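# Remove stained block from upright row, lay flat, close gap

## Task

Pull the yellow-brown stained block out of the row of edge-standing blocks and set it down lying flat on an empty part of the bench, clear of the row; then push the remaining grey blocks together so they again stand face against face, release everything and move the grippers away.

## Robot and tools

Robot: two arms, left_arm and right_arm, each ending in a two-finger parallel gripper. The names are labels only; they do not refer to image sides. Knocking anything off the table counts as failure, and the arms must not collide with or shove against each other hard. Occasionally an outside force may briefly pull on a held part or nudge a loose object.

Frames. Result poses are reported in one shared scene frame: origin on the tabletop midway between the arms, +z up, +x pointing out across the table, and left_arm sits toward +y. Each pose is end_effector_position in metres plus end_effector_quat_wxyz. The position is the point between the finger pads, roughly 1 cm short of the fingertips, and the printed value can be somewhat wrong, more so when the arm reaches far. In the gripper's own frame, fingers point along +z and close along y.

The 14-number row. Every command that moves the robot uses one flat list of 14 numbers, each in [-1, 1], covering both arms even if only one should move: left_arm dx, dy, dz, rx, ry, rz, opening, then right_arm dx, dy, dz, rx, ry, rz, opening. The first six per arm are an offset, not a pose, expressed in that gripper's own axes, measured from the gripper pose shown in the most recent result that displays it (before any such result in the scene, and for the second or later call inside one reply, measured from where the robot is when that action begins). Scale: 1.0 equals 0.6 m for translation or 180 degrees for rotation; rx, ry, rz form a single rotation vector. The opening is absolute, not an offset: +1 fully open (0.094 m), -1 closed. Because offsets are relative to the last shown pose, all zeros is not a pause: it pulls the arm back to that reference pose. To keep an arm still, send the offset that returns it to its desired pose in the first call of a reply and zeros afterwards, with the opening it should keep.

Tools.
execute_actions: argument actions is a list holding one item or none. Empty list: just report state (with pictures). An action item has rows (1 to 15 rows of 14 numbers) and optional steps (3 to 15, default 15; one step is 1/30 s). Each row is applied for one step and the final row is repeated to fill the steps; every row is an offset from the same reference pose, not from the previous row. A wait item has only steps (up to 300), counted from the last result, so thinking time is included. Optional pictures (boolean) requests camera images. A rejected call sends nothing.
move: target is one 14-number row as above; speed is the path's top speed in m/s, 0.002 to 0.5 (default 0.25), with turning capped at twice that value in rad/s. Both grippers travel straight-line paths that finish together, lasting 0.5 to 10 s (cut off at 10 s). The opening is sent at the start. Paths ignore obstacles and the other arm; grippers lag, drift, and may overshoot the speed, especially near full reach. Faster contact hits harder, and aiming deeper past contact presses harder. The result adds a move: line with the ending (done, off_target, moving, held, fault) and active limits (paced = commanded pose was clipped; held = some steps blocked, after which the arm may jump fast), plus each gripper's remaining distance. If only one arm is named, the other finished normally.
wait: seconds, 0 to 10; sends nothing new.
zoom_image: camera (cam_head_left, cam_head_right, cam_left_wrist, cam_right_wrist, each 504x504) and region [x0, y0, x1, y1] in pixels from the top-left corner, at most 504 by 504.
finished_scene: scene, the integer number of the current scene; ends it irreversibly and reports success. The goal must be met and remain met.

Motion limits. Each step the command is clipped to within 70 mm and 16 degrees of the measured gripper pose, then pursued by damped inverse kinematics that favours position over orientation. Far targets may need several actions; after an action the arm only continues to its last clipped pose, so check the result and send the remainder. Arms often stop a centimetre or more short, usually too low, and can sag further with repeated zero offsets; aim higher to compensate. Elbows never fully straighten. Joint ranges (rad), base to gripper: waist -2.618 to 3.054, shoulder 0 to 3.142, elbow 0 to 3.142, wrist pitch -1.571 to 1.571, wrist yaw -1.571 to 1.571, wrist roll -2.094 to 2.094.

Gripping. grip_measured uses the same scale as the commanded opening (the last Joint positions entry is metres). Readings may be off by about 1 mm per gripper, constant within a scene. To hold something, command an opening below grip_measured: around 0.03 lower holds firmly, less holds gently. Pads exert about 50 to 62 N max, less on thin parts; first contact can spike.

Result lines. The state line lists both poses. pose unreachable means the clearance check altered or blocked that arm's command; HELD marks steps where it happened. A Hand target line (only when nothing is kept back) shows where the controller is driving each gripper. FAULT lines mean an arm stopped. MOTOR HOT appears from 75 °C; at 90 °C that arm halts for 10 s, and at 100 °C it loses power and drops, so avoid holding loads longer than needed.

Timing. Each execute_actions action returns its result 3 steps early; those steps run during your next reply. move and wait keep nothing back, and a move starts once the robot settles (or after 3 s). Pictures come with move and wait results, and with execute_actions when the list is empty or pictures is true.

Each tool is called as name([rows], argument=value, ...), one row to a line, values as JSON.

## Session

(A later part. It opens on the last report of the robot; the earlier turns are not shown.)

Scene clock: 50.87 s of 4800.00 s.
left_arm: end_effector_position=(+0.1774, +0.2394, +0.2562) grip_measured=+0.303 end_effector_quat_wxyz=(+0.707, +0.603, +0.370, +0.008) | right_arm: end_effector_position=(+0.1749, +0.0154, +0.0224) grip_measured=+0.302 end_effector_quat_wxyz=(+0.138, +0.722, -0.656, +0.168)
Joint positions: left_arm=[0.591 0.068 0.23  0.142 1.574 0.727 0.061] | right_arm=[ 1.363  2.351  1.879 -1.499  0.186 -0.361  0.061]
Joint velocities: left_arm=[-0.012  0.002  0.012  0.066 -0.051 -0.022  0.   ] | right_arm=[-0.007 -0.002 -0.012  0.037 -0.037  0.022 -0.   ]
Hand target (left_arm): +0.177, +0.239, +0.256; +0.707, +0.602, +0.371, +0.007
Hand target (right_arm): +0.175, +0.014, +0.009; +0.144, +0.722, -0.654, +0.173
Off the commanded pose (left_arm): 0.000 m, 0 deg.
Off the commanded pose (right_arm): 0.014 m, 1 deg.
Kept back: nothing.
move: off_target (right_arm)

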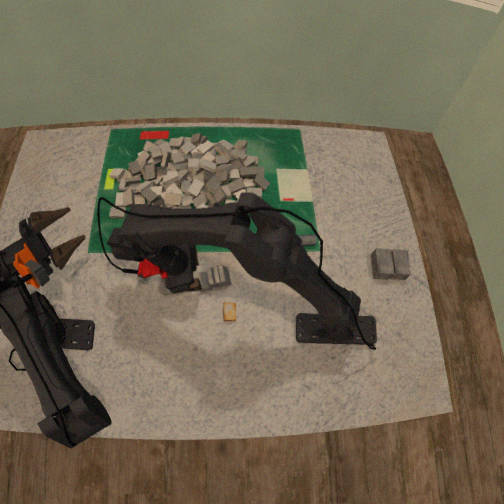

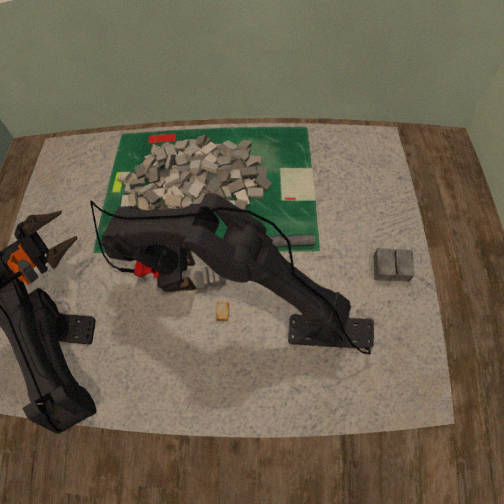

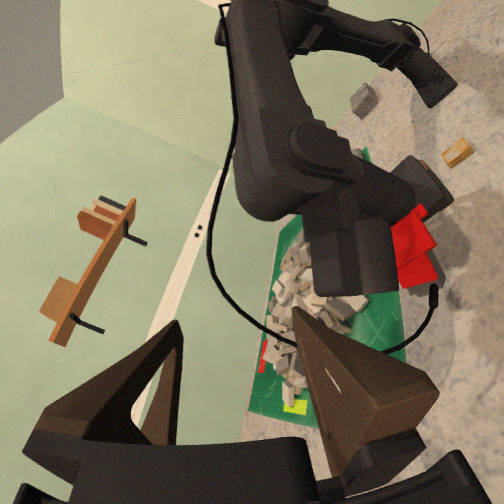

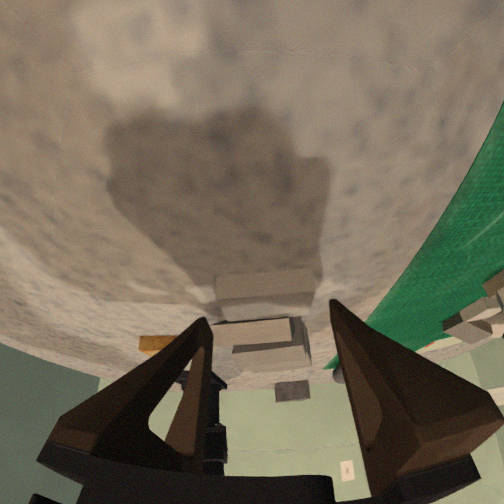

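move(target=[0,0,0,0,0,0,0.3,-0.02,0,0.035,0,0,0,0.3], speed=0.05)

Scene clock: 51.90 s of 4800.00 s.
left_arm: end_effector_position=(+0.1773, +0.2394, +0.2564) grip_measured=+0.303 end_effector_quat_wxyz=(+0.707, +0.603, +0.370, +0.009) | right_arm: end_effector_position=(+0.1759, +0.0191, +0.0118) grip_measured=+0.302 end_effector_quat_wxyz=(+0.133, +0.723, -0.658, +0.165)
Joint positions: left_arm=[0.591 0.068 0.23  0.145 1.574 0.727 0.061] | right_arm=[ 1.363  2.365  1.865 -1.458  0.185 -0.361  0.061]
Joint velocities: left_arm=[ 0.002  0.007  0.002 -0.037 -0.022  0.037 -0.   ] | right_arm=[-0.002 -0.012 -0.002  0.007 -0.022 -0.037 -0.001]
Hand target (left_arm): +0.177, +0.239, +0.256; +0.707, +0.603, +0.370, +0.008
Hand target (right_arm): +0.175, +0.017, -0.001; +0.138, +0.722, -0.657, +0.168
Off the commanded pose (left_arm): 0.000 m, 0 deg.
Off the commanded pose (right_arm): 0.014 m, 1 deg.
Kept back: nothing.
move: off_target (right_arm)

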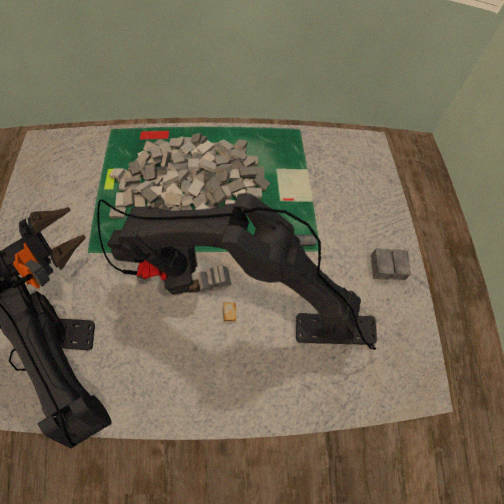

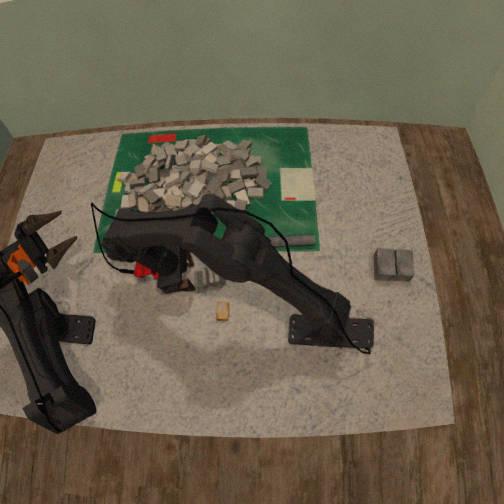

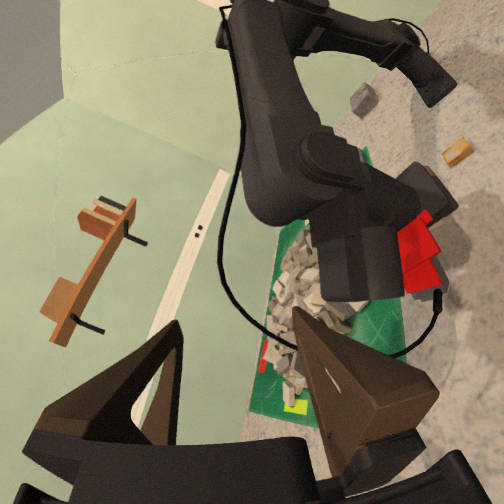

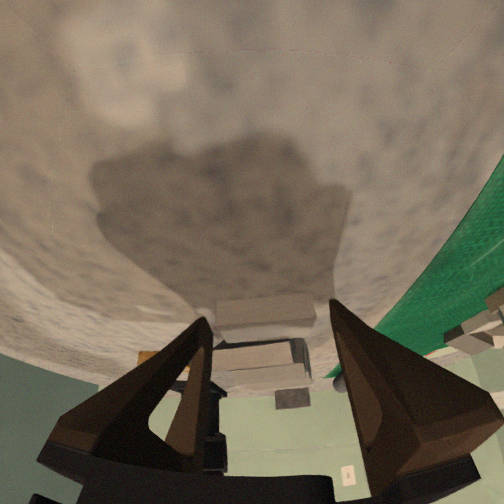

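move(target=[0,0,0,0,0,0,0.3,0.016,0,0.012,0,0,0,0.1], speed=0.05)

move(target=[0,0,0,0,0,0,0.3,0,0,0,0,0,0,-0.2])

Scene clock: 52.83 s of 4800.00 s.
left_arm: end_effector_position=(+0.1773, +0.2394, +0.2566) grip_measured=+0.303 end_effector_quat_wxyz=(+0.707, +0.604, +0.369, +0.010) | right_arm: end_effector_position=(+0.1740, +0.0134, +0.0118) grip_measured=+0.102 end_effector_quat_wxyz=(+0.130, +0.723, -0.658, +0.164)
Joint positions: left_arm=[0.591 0.068 0.23  0.147 1.574 0.727 0.061] | right_arm=[ 1.363  2.333  1.811 -1.43   0.184 -0.363  0.052]
Joint velocities: left_arm=[ 0.002  0.012 -0.007 -0.007 -0.007 -0.081 -0.   ] | right_arm=[-0.017 -0.022  0.002 -0.051  0.081  0.037  0.   ]
Hand target (left_arm): +0.177, +0.239, +0.256; +0.707, +0.603, +0.369, +0.009
Hand target (right_arm): +0.177, +0.007, +0.009; +0.133, +0.723, -0.658, +0.165
Off the commanded pose (left_arm): 0.000 m, 0 deg.
Off the commanded pose (right_arm): 0.007 m, 0 deg.
Kept back: nothing.
move: done

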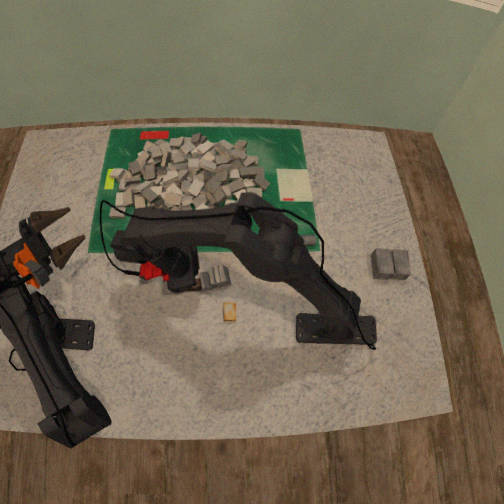

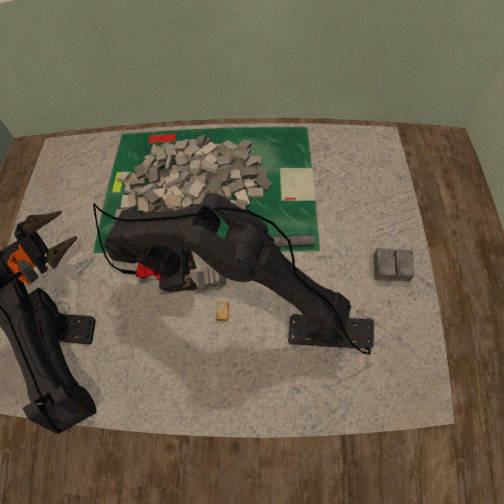

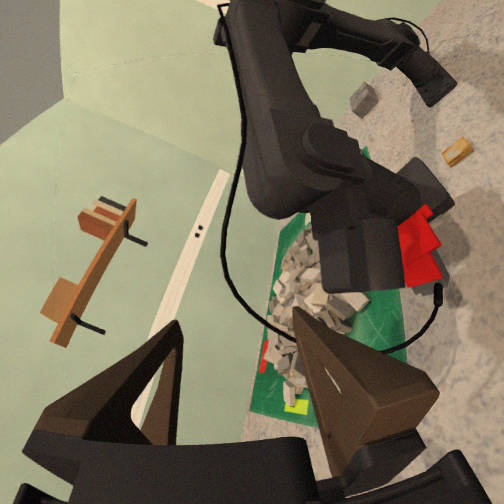

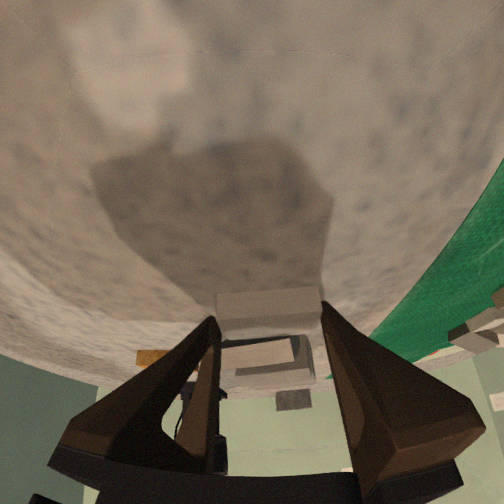

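Scene clock: 53.33 s of 4800.00 s.
left_arm: end_effector_position=(+0.1773, +0.2393, +0.2567) grip_measured=+0.303 end_effector_quat_wxyz=(+0.707, +0.604, +0.368, +0.010) | right_arm: end_effector_position=(+0.1734, +0.0134, +0.0117) grip_measured=-0.116 end_effector_quat_wxyz=(+0.131, +0.723, -0.658, +0.162)
Joint positions: left_arm=[0.591 0.068 0.23  0.149 1.574 0.727 0.061] | right_arm=[ 1.363  2.333  1.811 -1.431  0.181 -0.363  0.042]
Joint velocities: left_arm=[ 0.002 -0.002 -0.012 -0.007  0.081  0.007  0.001] | right_arm=[ 0.022  0.002 -0.007 -0.007  0.051 -0.081  0.   ]
Hand target (left_arm): +0.177, +0.239, +0.257; +0.707, +0.604, +0.369, +0.010
Hand target (right_arm): +0.174, +0.013, +0.012; +0.130, +0.723, -0.658, +0.163
Off the commanded pose (left_arm): 0.000 m, 0 deg.
Off the commanded pose (right_arm): 0.001 m, 0 deg.
Kept back: nothing.
move: done

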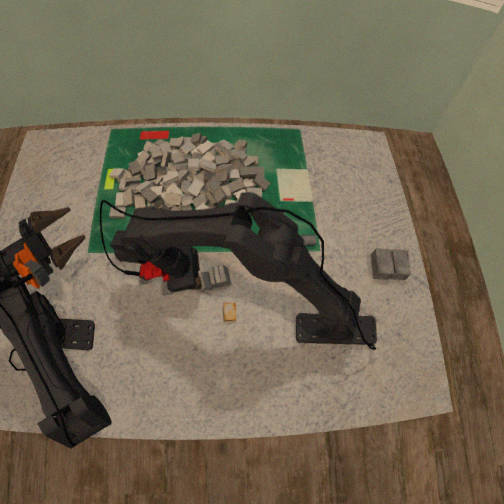

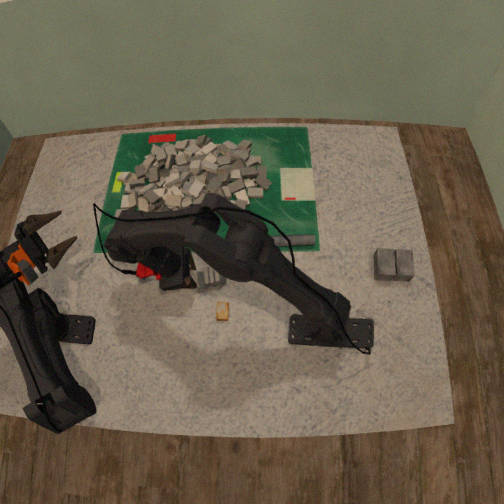

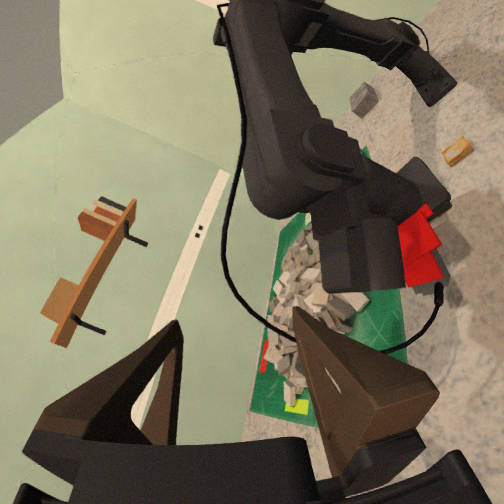

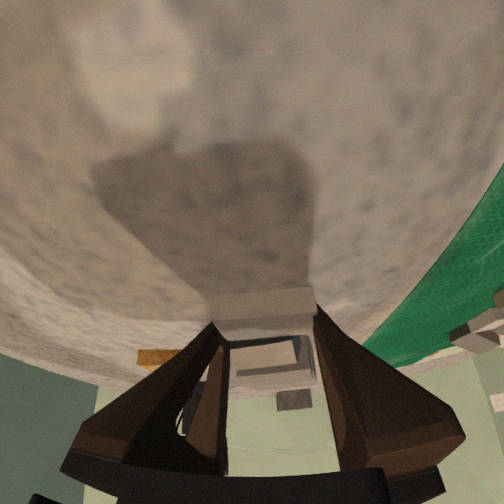

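move(target=[0,0,0,0,0,0,0.3,-0.05,0,-0.035,0,0,0,-0.2], speed=0.08)

move(target=[0,0,0,0,0,0,0.3,0.03,0,-0.09,0,0,0,-0.2], speed=0.15)

move(target=[0,0,0,0,0,0,0.3,0,0,0,0,-0.42,0,-0.2])

Scene clock: 54.57 s of 4800.00 s.
left_arm: end_effector_position=(+0.1772, +0.2393, +0.2569) grip_measured=+0.303 end_effector_quat_wxyz=(+0.707, +0.605, +0.367, +0.011) | right_arm: end_effector_position=(+0.1717, +0.0469, +0.0175) grip_measured=-0.116 end_effector_quat_wxyz=(+0.126, +0.726, -0.657, +0.161)
Joint positions: left_arm=[0.591 0.068 0.23  0.152 1.574 0.727 0.061] | right_arm=[ 1.39   2.458  2.061 -1.548  0.174 -0.343  0.042]
Joint velocities: left_arm=[ 0.007 -0.022 -0.032 -0.066 -0.037 -0.007 -0.   ] | right_arm=[-0.002 -0.007 -0.007  0.022  0.051  0.007  0.   ]
Hand target (left_arm): +0.177, +0.239, +0.257; +0.707, +0.604, +0.368, +0.010
Hand target (right_arm): +0.170, +0.049, +0.019; +0.128, +0.724, -0.659, +0.161
Off the commanded pose (left_arm): 0.000 m, 0 deg.
Off the commanded pose (right_arm): 0.003 m, 1 deg.
joint sent to its limit (right arm) — the command would take joint 4 (wrist pitch) past its lower limit, so that joint was sent only as far as its limit.
Kept back: nothing.
move: done

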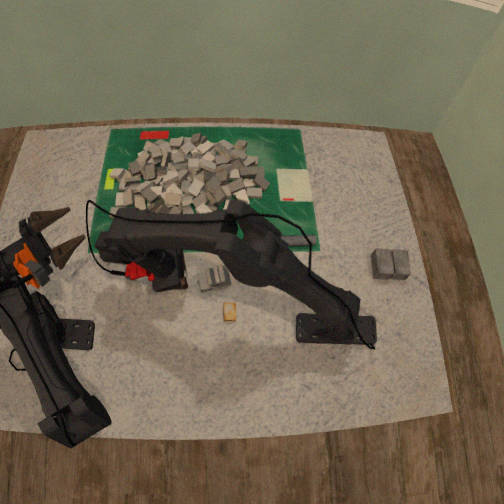

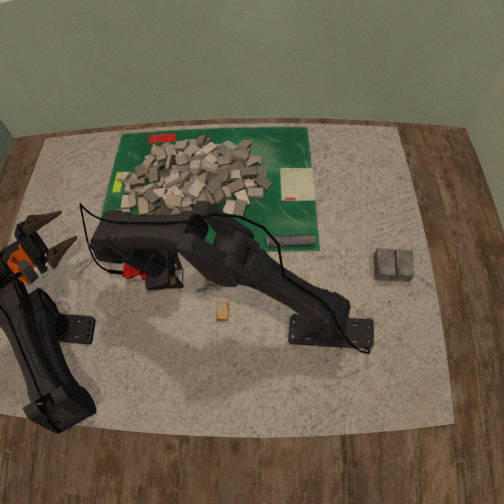

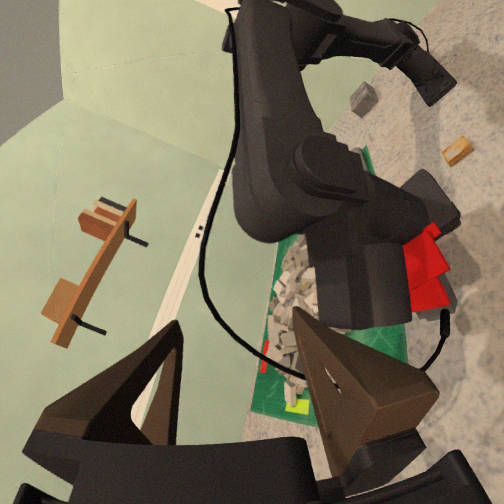

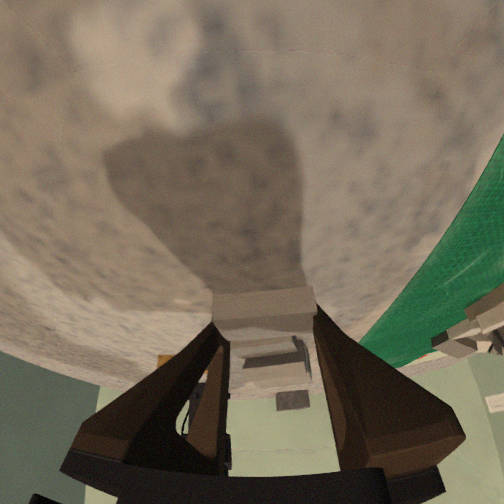

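Scene clock: 55.37 s of 4800.00 s.
left_arm: end_effector_position=(+0.1772, +0.2393, +0.2571) grip_measured=+0.303 end_effector_quat_wxyz=(+0.707, +0.605, +0.367, +0.012) | right_arm: end_effector_position=(+0.1744, +0.0561, +0.0726) grip_measured=-0.116 end_effector_quat_wxyz=(+0.063, +0.731, -0.667, +0.129)
Joint positions: left_arm=[0.591 0.068 0.23  0.155 1.574 0.727 0.061] | right_arm=[ 1.39   2.31   2.061 -1.554  0.174 -0.348  0.042]
Joint velocities: left_arm=[-0.012 -0.002 -0.017 -0.007  0.007  0.022 -0.001] | right_arm=[ 0.002 -0.007 -0.017 -0.007 -0.066  0.022  0.001]
Hand target (left_arm): +0.177, +0.239, +0.257; +0.707, +0.605, +0.367, +0.011
Hand target (right_arm): +0.171, +0.051, +0.074; +0.072, +0.735, -0.660, +0.135
Off the commanded pose (left_arm): 0.000 m, 0 deg.
Off the commanded pose (right_arm): 0.007 m, 8 deg.
joint sent to its limit (right arm) — the command would take joint 4 (wrist pitch) past its lower limit, so that joint was sent only as far as its limit.
Kept back: nothing.
move: off_target (right_arm)

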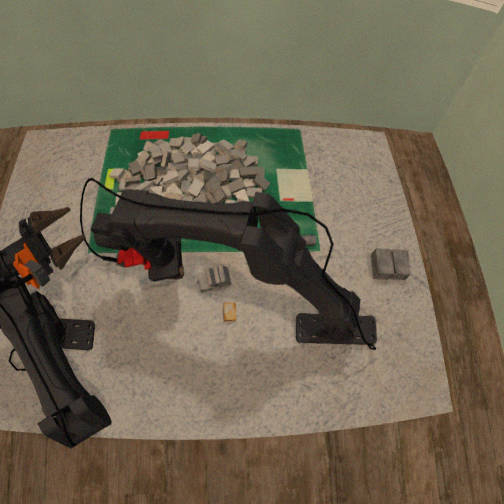

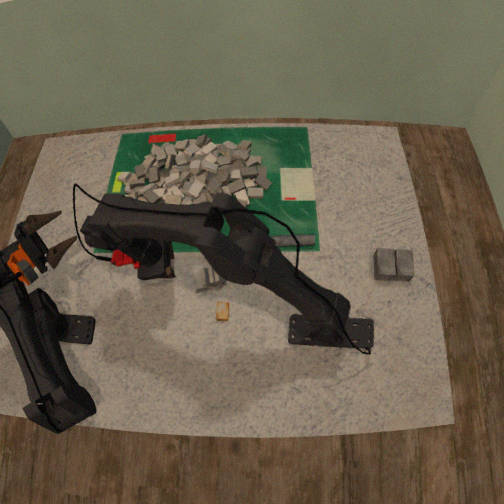

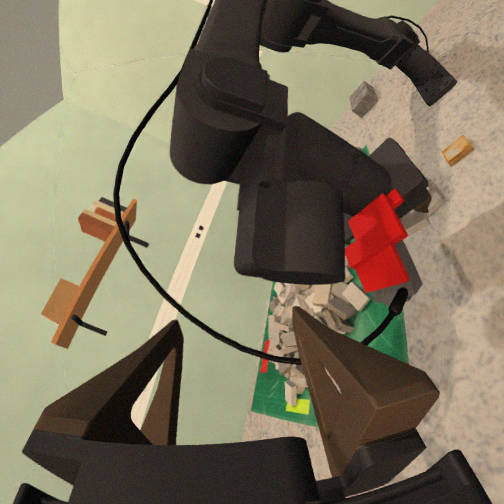

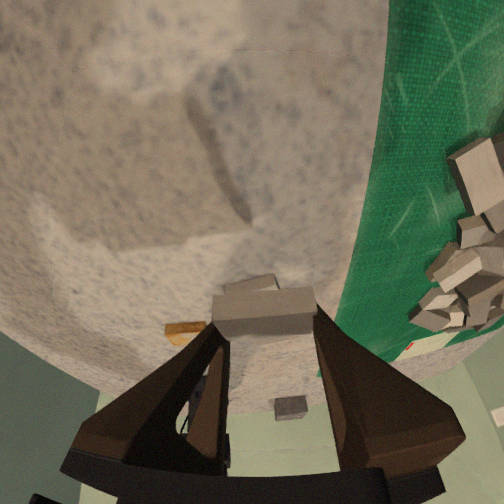

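Scene clock: 58.83 s of 4800.00 s.
left_arm: end_effector_position=(+0.1771, +0.2392, +0.2572) grip_measured=+0.303 end_effector_quat_wxyz=(+0.707, +0.606, +0.366, +0.013) | right_arm: end_effector_position=(+0.1764, +0.0595, +0.0781) grip_measured=-0.116 end_effector_quat_wxyz=(-0.361, +0.652, -0.571, -0.345)
Joint positions: left_arm=[0.591 0.068 0.23  0.157 1.574 0.727 0.061] | right_arm=[ 1.08   1.583  0.582  0.379 -0.534 -0.439  0.042]
Joint velocities: left_arm=[ 0.017 -0.012  0.002 -0.022 -0.007 -0.022  0.001] | right_arm=[-0.007  0.002 -0.002 -0.007  0.007 -0.022  0.   ]
Hand target (left_arm): +0.177, +0.239, +0.257; +0.707, +0.605, +0.367, +0.012
Hand target (right_arm): +0.174, +0.056, +0.071; -0.352, +0.650, -0.575, -0.352
Off the commanded pose (left_arm): 0.000 m, 0 deg.
Off the commanded pose (right_arm): 0.007 m, 1 deg.
Kept back: nothing.
move: done

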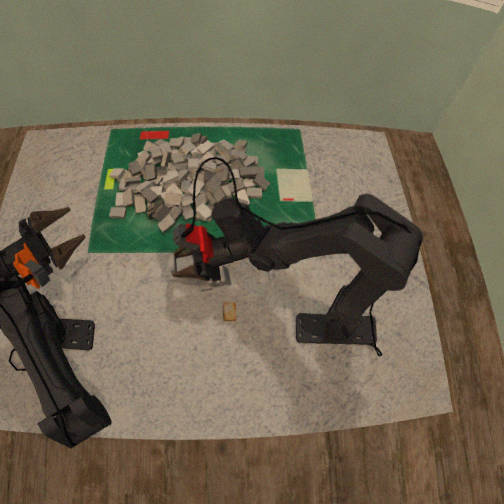

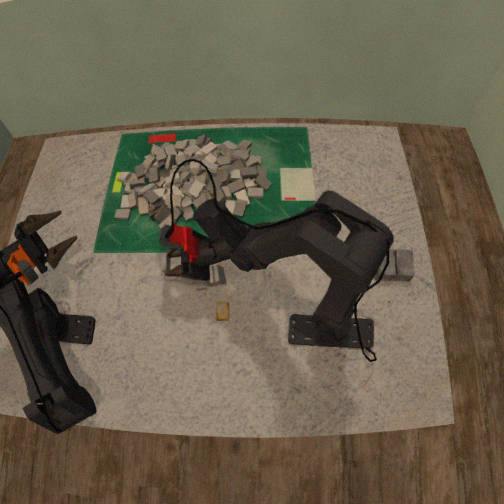

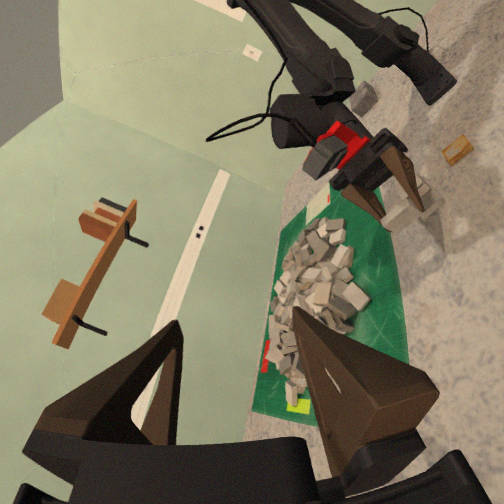

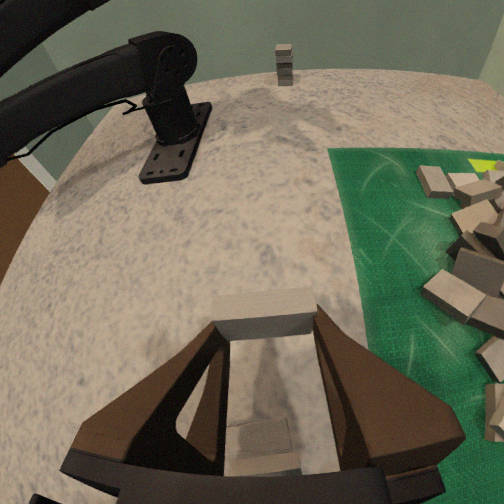

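move(target=[0,0,0,0,0,0,0.3,0.078,0,0.065,0,-0.03,0,-0.2], speed=0.08)

Scene clock: 60.50 s of 4800.00 s.
left_arm: end_effector_position=(+0.1771, +0.2392, +0.2574) grip_measured=+0.303 end_effector_quat_wxyz=(+0.707, +0.606, +0.365, +0.014) | right_arm: end_effector_position=(+0.1824, +0.0780, +0.0265) grip_measured=-0.116 end_effector_quat_wxyz=(-0.395, +0.637, -0.547, -0.372)
Joint positions: left_arm=[0.591 0.068 0.23  0.16  1.574 0.727 0.061] | right_arm=[ 1.08   1.933  0.531  0.892 -0.569 -0.399  0.042]
Joint velocities: left_arm=[ 0.007 -0.007  0.002  0.022 -0.051  0.007 -0.   ] | right_arm=[ 0.012 -0.007  0.007  0.066  0.007 -0.051 -0.001]
Hand target (left_arm): +0.177, +0.239, +0.257; +0.707, +0.606, +0.366, +0.013
Hand target (right_arm): +0.180, +0.071, +0.019; -0.387, +0.634, -0.554, -0.376
Off the commanded pose (left_arm): 0.000 m, 0 deg.
Off the commanded pose (right_arm): 0.012 m, 1 deg.
Kept back: nothing.
move: off_target (right_arm)

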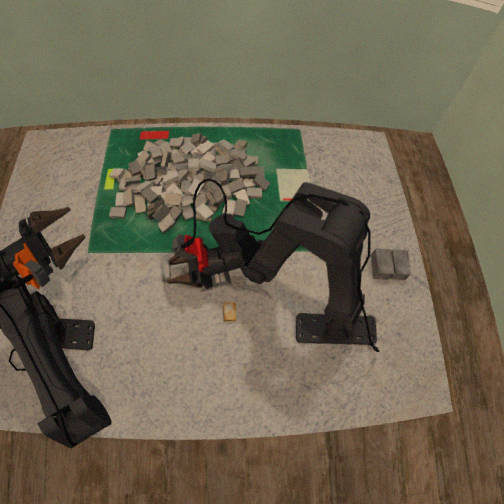

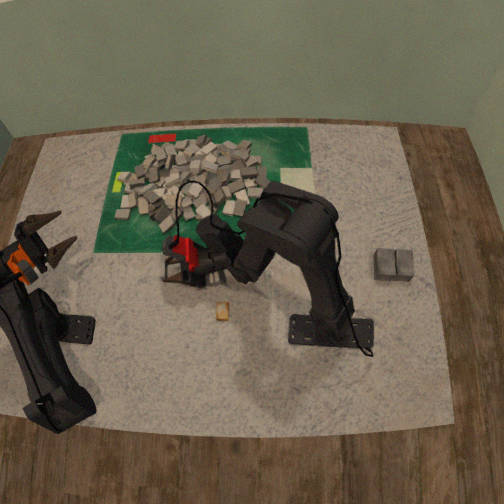

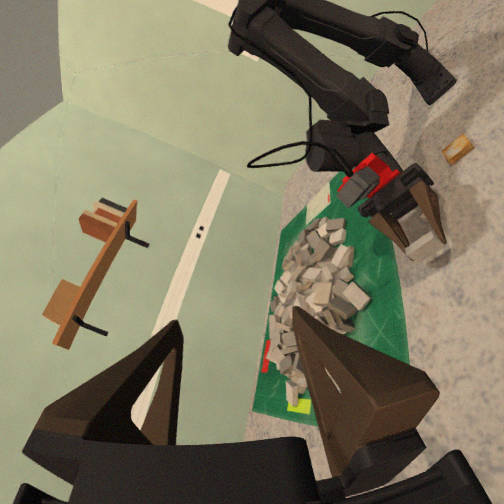

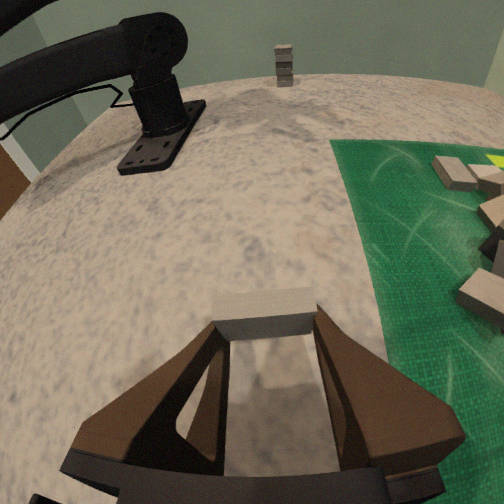

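move(target=[0,0,0,0,0,0,0.3,0.022,0,0.004,0,0,0,-0.2], speed=0.03)

Scene clock: 61.47 s of 4800.00 s.
left_arm: end_effector_position=(+0.1770, +0.2392, +0.2576) grip_measured=+0.303 end_effector_quat_wxyz=(+0.707, +0.607, +0.364, +0.015) | right_arm: end_effector_position=(+0.1836, +0.0805, +0.0239) grip_measured=-0.116 end_effector_quat_wxyz=(-0.405, +0.636, -0.540, -0.374)
Joint positions: left_arm=[0.591 0.068 0.23  0.162 1.574 0.727 0.061] | right_arm=[ 1.08   1.971  0.531  0.955 -0.572 -0.398  0.042]
Joint velocities: left_arm=[-0.012  0.017 -0.007 -0.037 -0.081  0.066 -0.   ] | right_arm=[-0.007  0.012 -0.007 -0.037 -0.007 -0.022 -0.   ]
Hand target (left_arm): +0.177, +0.239, +0.257; +0.707, +0.606, +0.365, +0.014
Hand target (right_arm): +0.184, +0.075, +0.014; -0.395, +0.637, -0.547, -0.372
Off the commanded pose (left_arm): 0.000 m, 0 deg.
Off the commanded pose (right_arm): 0.012 m, 1 deg.
Kept back: nothing.
move: off_target (right_arm)

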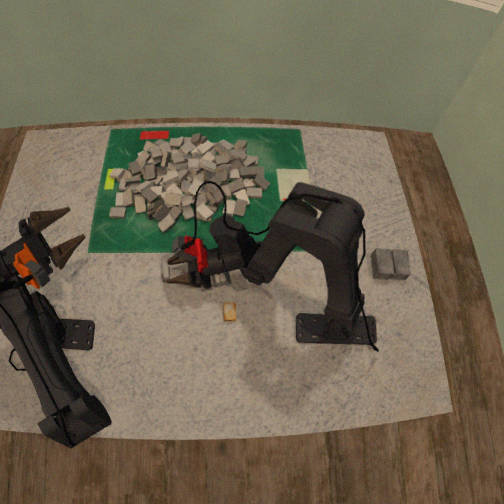

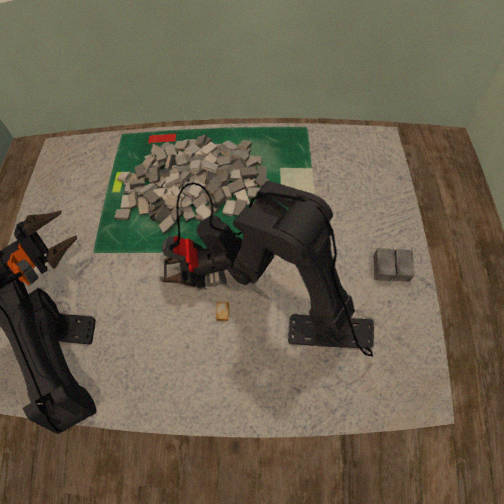

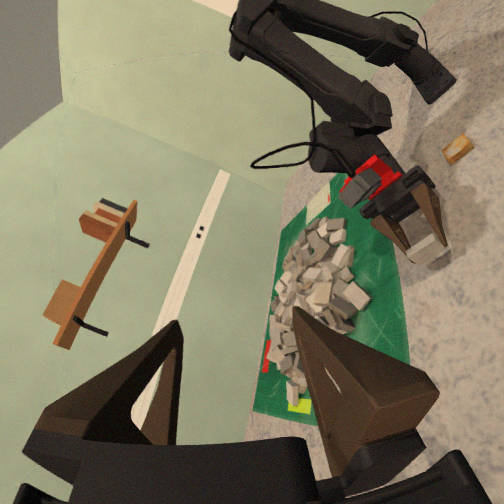

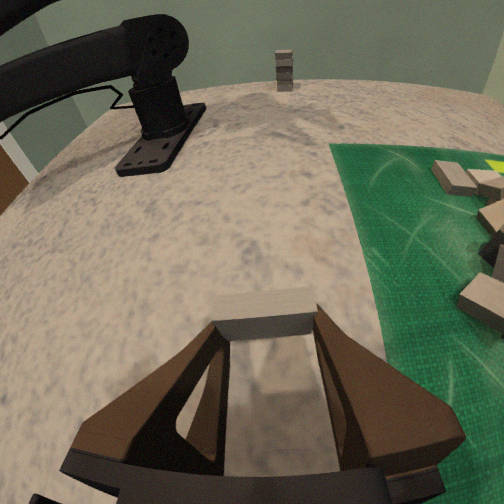

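move(target=[0,0,0,0,0,0,0.3,0.03,0,0.002,0,0,0,-0.2], speed=0.03)

Scene clock: 62.57 s of 4800.00 s.
left_arm: end_effector_position=(+0.1770, +0.2392, +0.2578) grip_measured=+0.303 end_effector_quat_wxyz=(+0.707, +0.607, +0.363, +0.016) | right_arm: end_effector_position=(+0.1848, +0.0832, +0.0213) grip_measured=-0.116 end_effector_quat_wxyz=(-0.418, +0.634, -0.528, -0.381)
Joint positions: left_arm=[0.591 0.068 0.23  0.165 1.574 0.727 0.061] | right_arm=[ 1.075  2.026  0.531  1.047 -0.588 -0.397  0.042]
Joint velocities: left_arm=[-0.012  0.002  0.002 -0.037 -0.037  0.022  0.001] | right_arm=[ 0.012  0.002 -0.002  0.095 -0.022 -0.007 -0.001]
Hand target (left_arm): +0.177, +0.239, +0.258; +0.707, +0.607, +0.364, +0.015
Hand target (right_arm): +0.186, +0.075, +0.007; -0.404, +0.636, -0.540, -0.375
Off the commanded pose (left_arm): 0.000 m, 0 deg.
Off the commanded pose (right_arm): 0.017 m, 2 deg.
Kept back: nothing.
move: off_target (right_arm)

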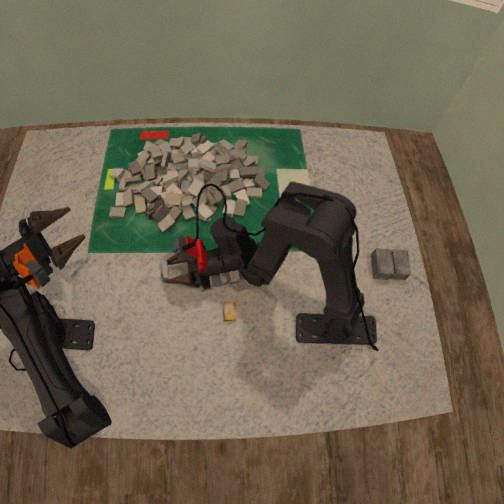

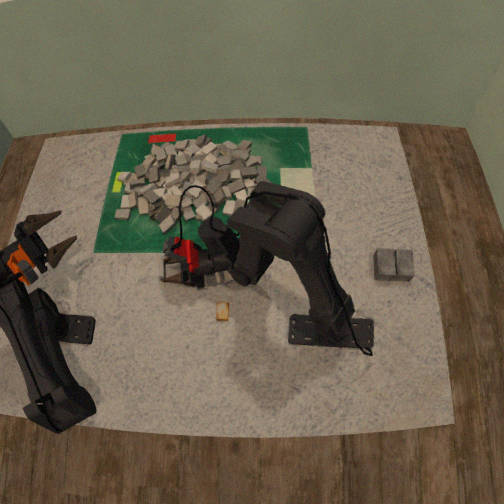

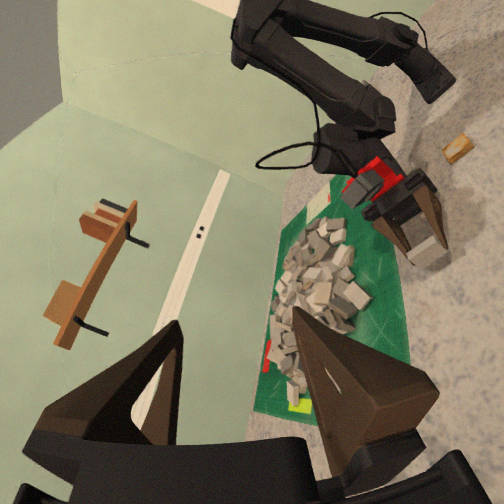

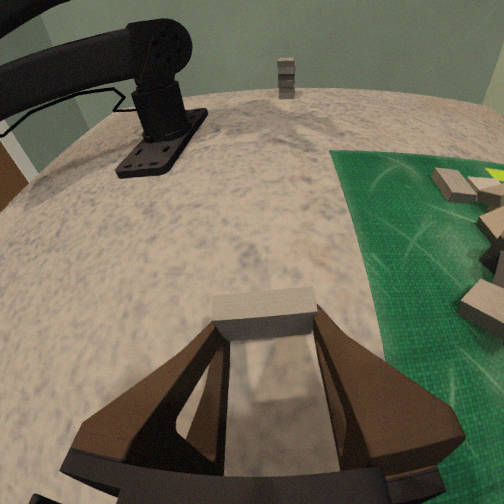

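move(target=[0,0,0,0,0,0,0.3,0,0,0,0,0,0,0.4])

move(target=[0,0,0,0,0,0,0.3,-0.15,0,-0.07,0,0,0,0.4], speed=0.12)

move(target=[0,0,0,0,0,0,0.3,-0.05,0,0,0,0.38,0,0.4])

Scene clock: 63.50 s of 4800.00 s.
left_arm: end_effector_position=(+0.1769, +0.2391, +0.2579) grip_measured=+0.303 end_effector_quat_wxyz=(+0.707, +0.607, +0.363, +0.017) | right_arm: end_effector_position=(+0.1847, +0.0832, +0.0214) grip_measured=+0.398 end_effector_quat_wxyz=(-0.418, +0.634, -0.528, -0.382)
Joint positions: left_arm=[0.591 0.068 0.23  0.167 1.574 0.727 0.061] | right_arm=[ 1.075  2.026  0.531  1.047 -0.589 -0.397  0.066]
Joint velocities: left_arm=[-0.002  0.002  0.007 -0.066 -0.022  0.081 -0.001] | right_arm=[ 0.007 -0.012  0.002 -0.022  0.022 -0.007 -0.001]
Hand target (left_arm): +0.177, +0.239, +0.258; +0.707, +0.607, +0.363, +0.016
Hand target (right_arm): +0.185, +0.083, +0.021; -0.418, +0.634, -0.528, -0.381
Off the commanded pose (left_arm): 0.000 m, 0 deg.
Off the commanded pose (right_arm): 0.000 m, 0 deg.
Kept back: nothing.
move: done

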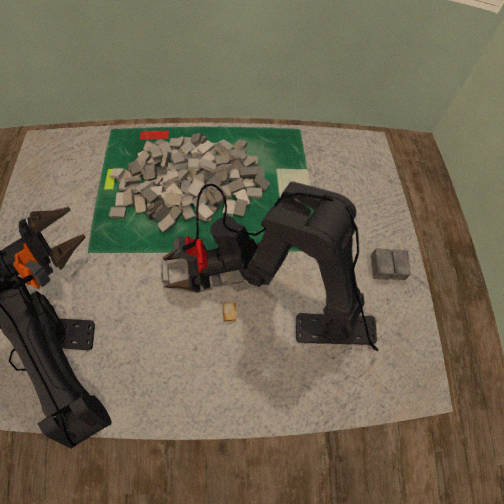

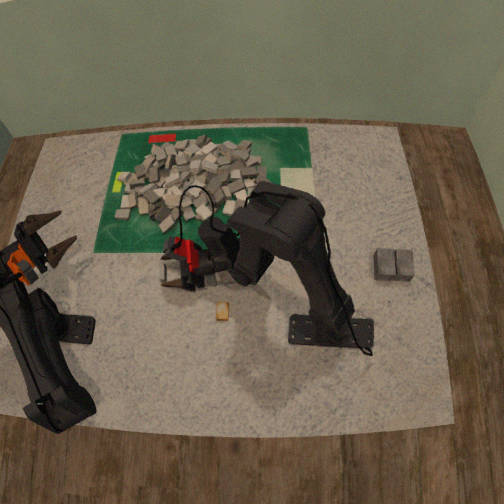

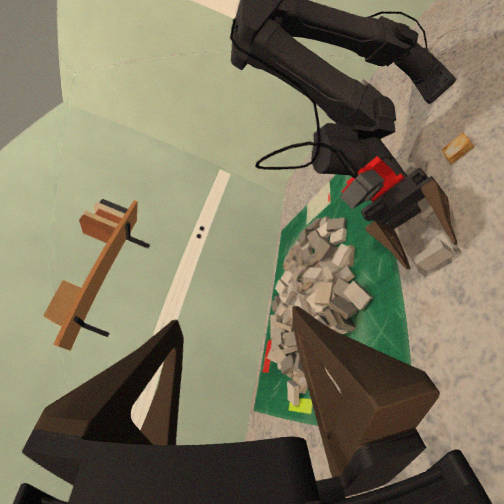

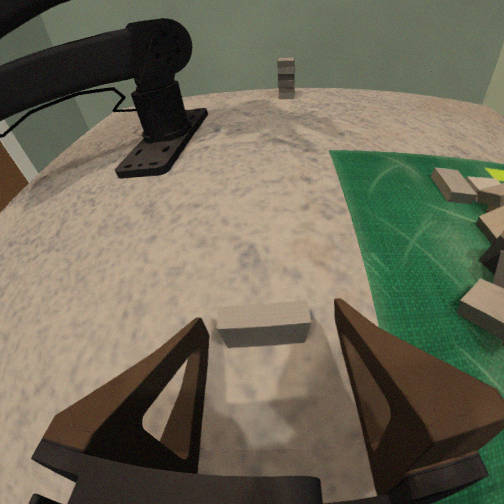

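Scene clock: 65.03 s of 4800.00 s.
left_arm: end_effector_position=(+0.1769, +0.2391, +0.2581) grip_measured=+0.303 end_effector_quat_wxyz=(+0.706, +0.608, +0.362, +0.018) | right_arm: end_effector_position=(+0.1708, +0.0674, +0.1047) grip_measured=+0.398 end_effector_quat_wxyz=(-0.410, +0.634, -0.535, -0.380)
Joint positions: left_arm=[0.591 0.068 0.23  0.17  1.574 0.727 0.061] | right_arm=[ 1.088  1.563  0.531  0.568 -0.574 -0.388  0.066]
Joint velocities: left_arm=[-0.007 -0.017 -0.002 -0.037 -0.051  0.11  -0.001] | right_arm=[ 0.012 -0.012 -0.002 -0.007 -0.066 -0.022 -0.001]
Hand target (left_arm): +0.177, +0.239, +0.258; +0.707, +0.607, +0.363, +0.017
Hand target (right_arm): +0.172, +0.074, +0.119; -0.418, +0.633, -0.527, -0.382
Off the commanded pose (left_arm): 0.000 m, 0 deg.
Off the commanded pose (right_arm): 0.017 m, 1 deg.
Kept back: nothing.
move: off_target (right_arm)

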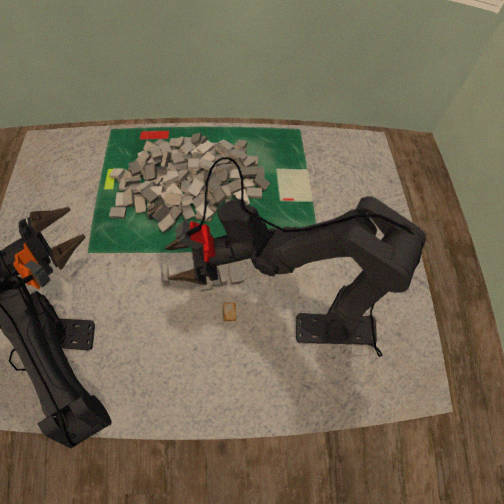

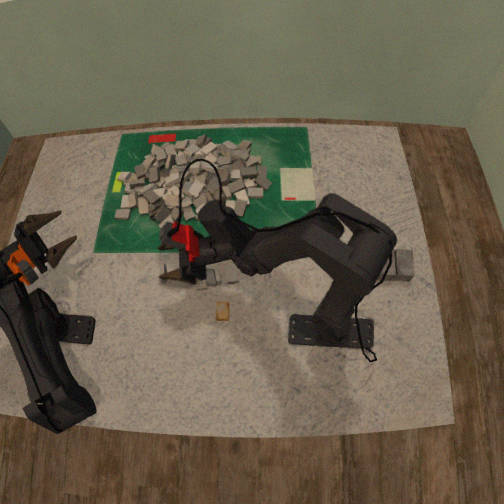

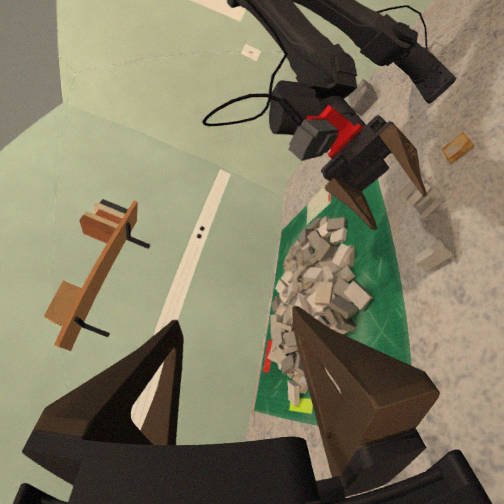

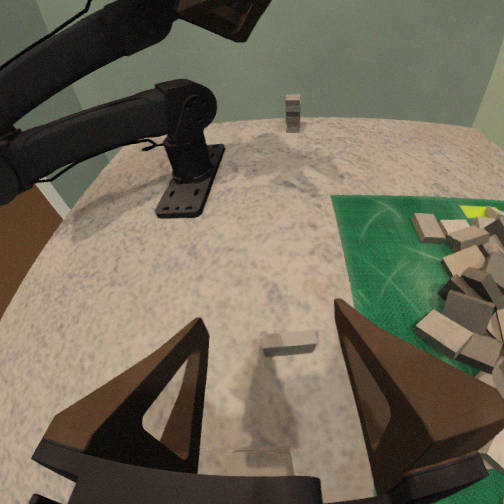

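Scene clock: 68.17 s of 4800.00 s.
left_arm: end_effector_position=(+0.1768, +0.2391, +0.2582) grip_measured=+0.303 end_effector_quat_wxyz=(+0.706, +0.608, +0.361, +0.019) | right_arm: end_effector_position=(+0.1672, +0.0756, +0.1328) grip_measured=+0.398 end_effector_quat_wxyz=(-0.048, +0.740, -0.669, +0.047)
Joint positions: left_arm=[0.591 0.068 0.23  0.172 1.574 0.727 0.061] | right_arm=[ 1.4    2.081  1.962 -1.408  0.127 -0.37   0.066]
Joint velocities: left_arm=[-0.022  0.007 -0.012  0.037 -0.037 -0.007 -0.001] | right_arm=[ 0.012 -0.022 -0.012  0.007 -0.081 -0.022 -0.   ]
Hand target (left_arm): +0.177, +0.239, +0.258; +0.706, +0.608, +0.362, +0.018
Hand target (right_arm): +0.167, +0.078, +0.134; -0.048, +0.739, -0.670, +0.051
Off the commanded pose (left_arm): 0.000 m, 0 deg.
Off the commanded pose (right_arm): 0.003 m, 1 deg.
Kept back: nothing.
move: done

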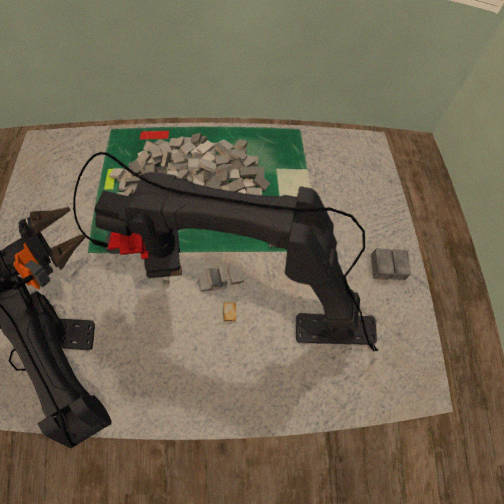

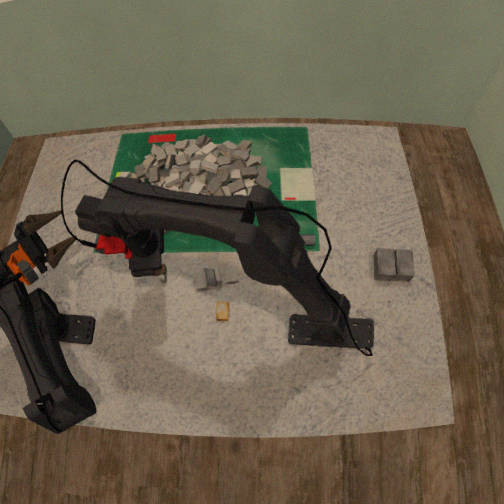

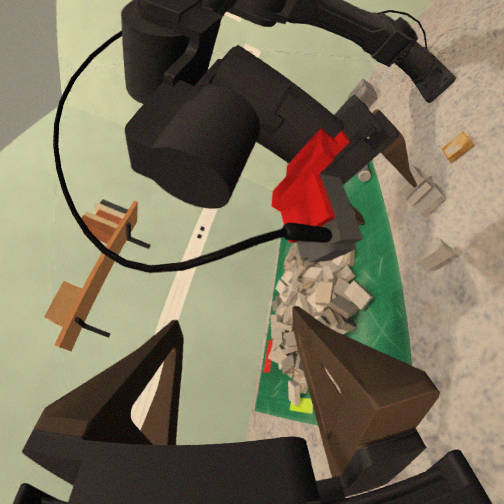

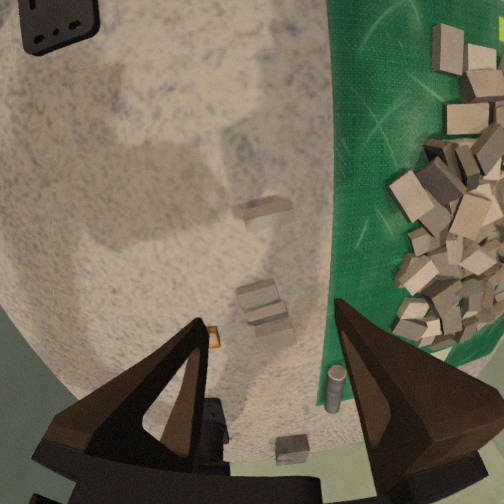

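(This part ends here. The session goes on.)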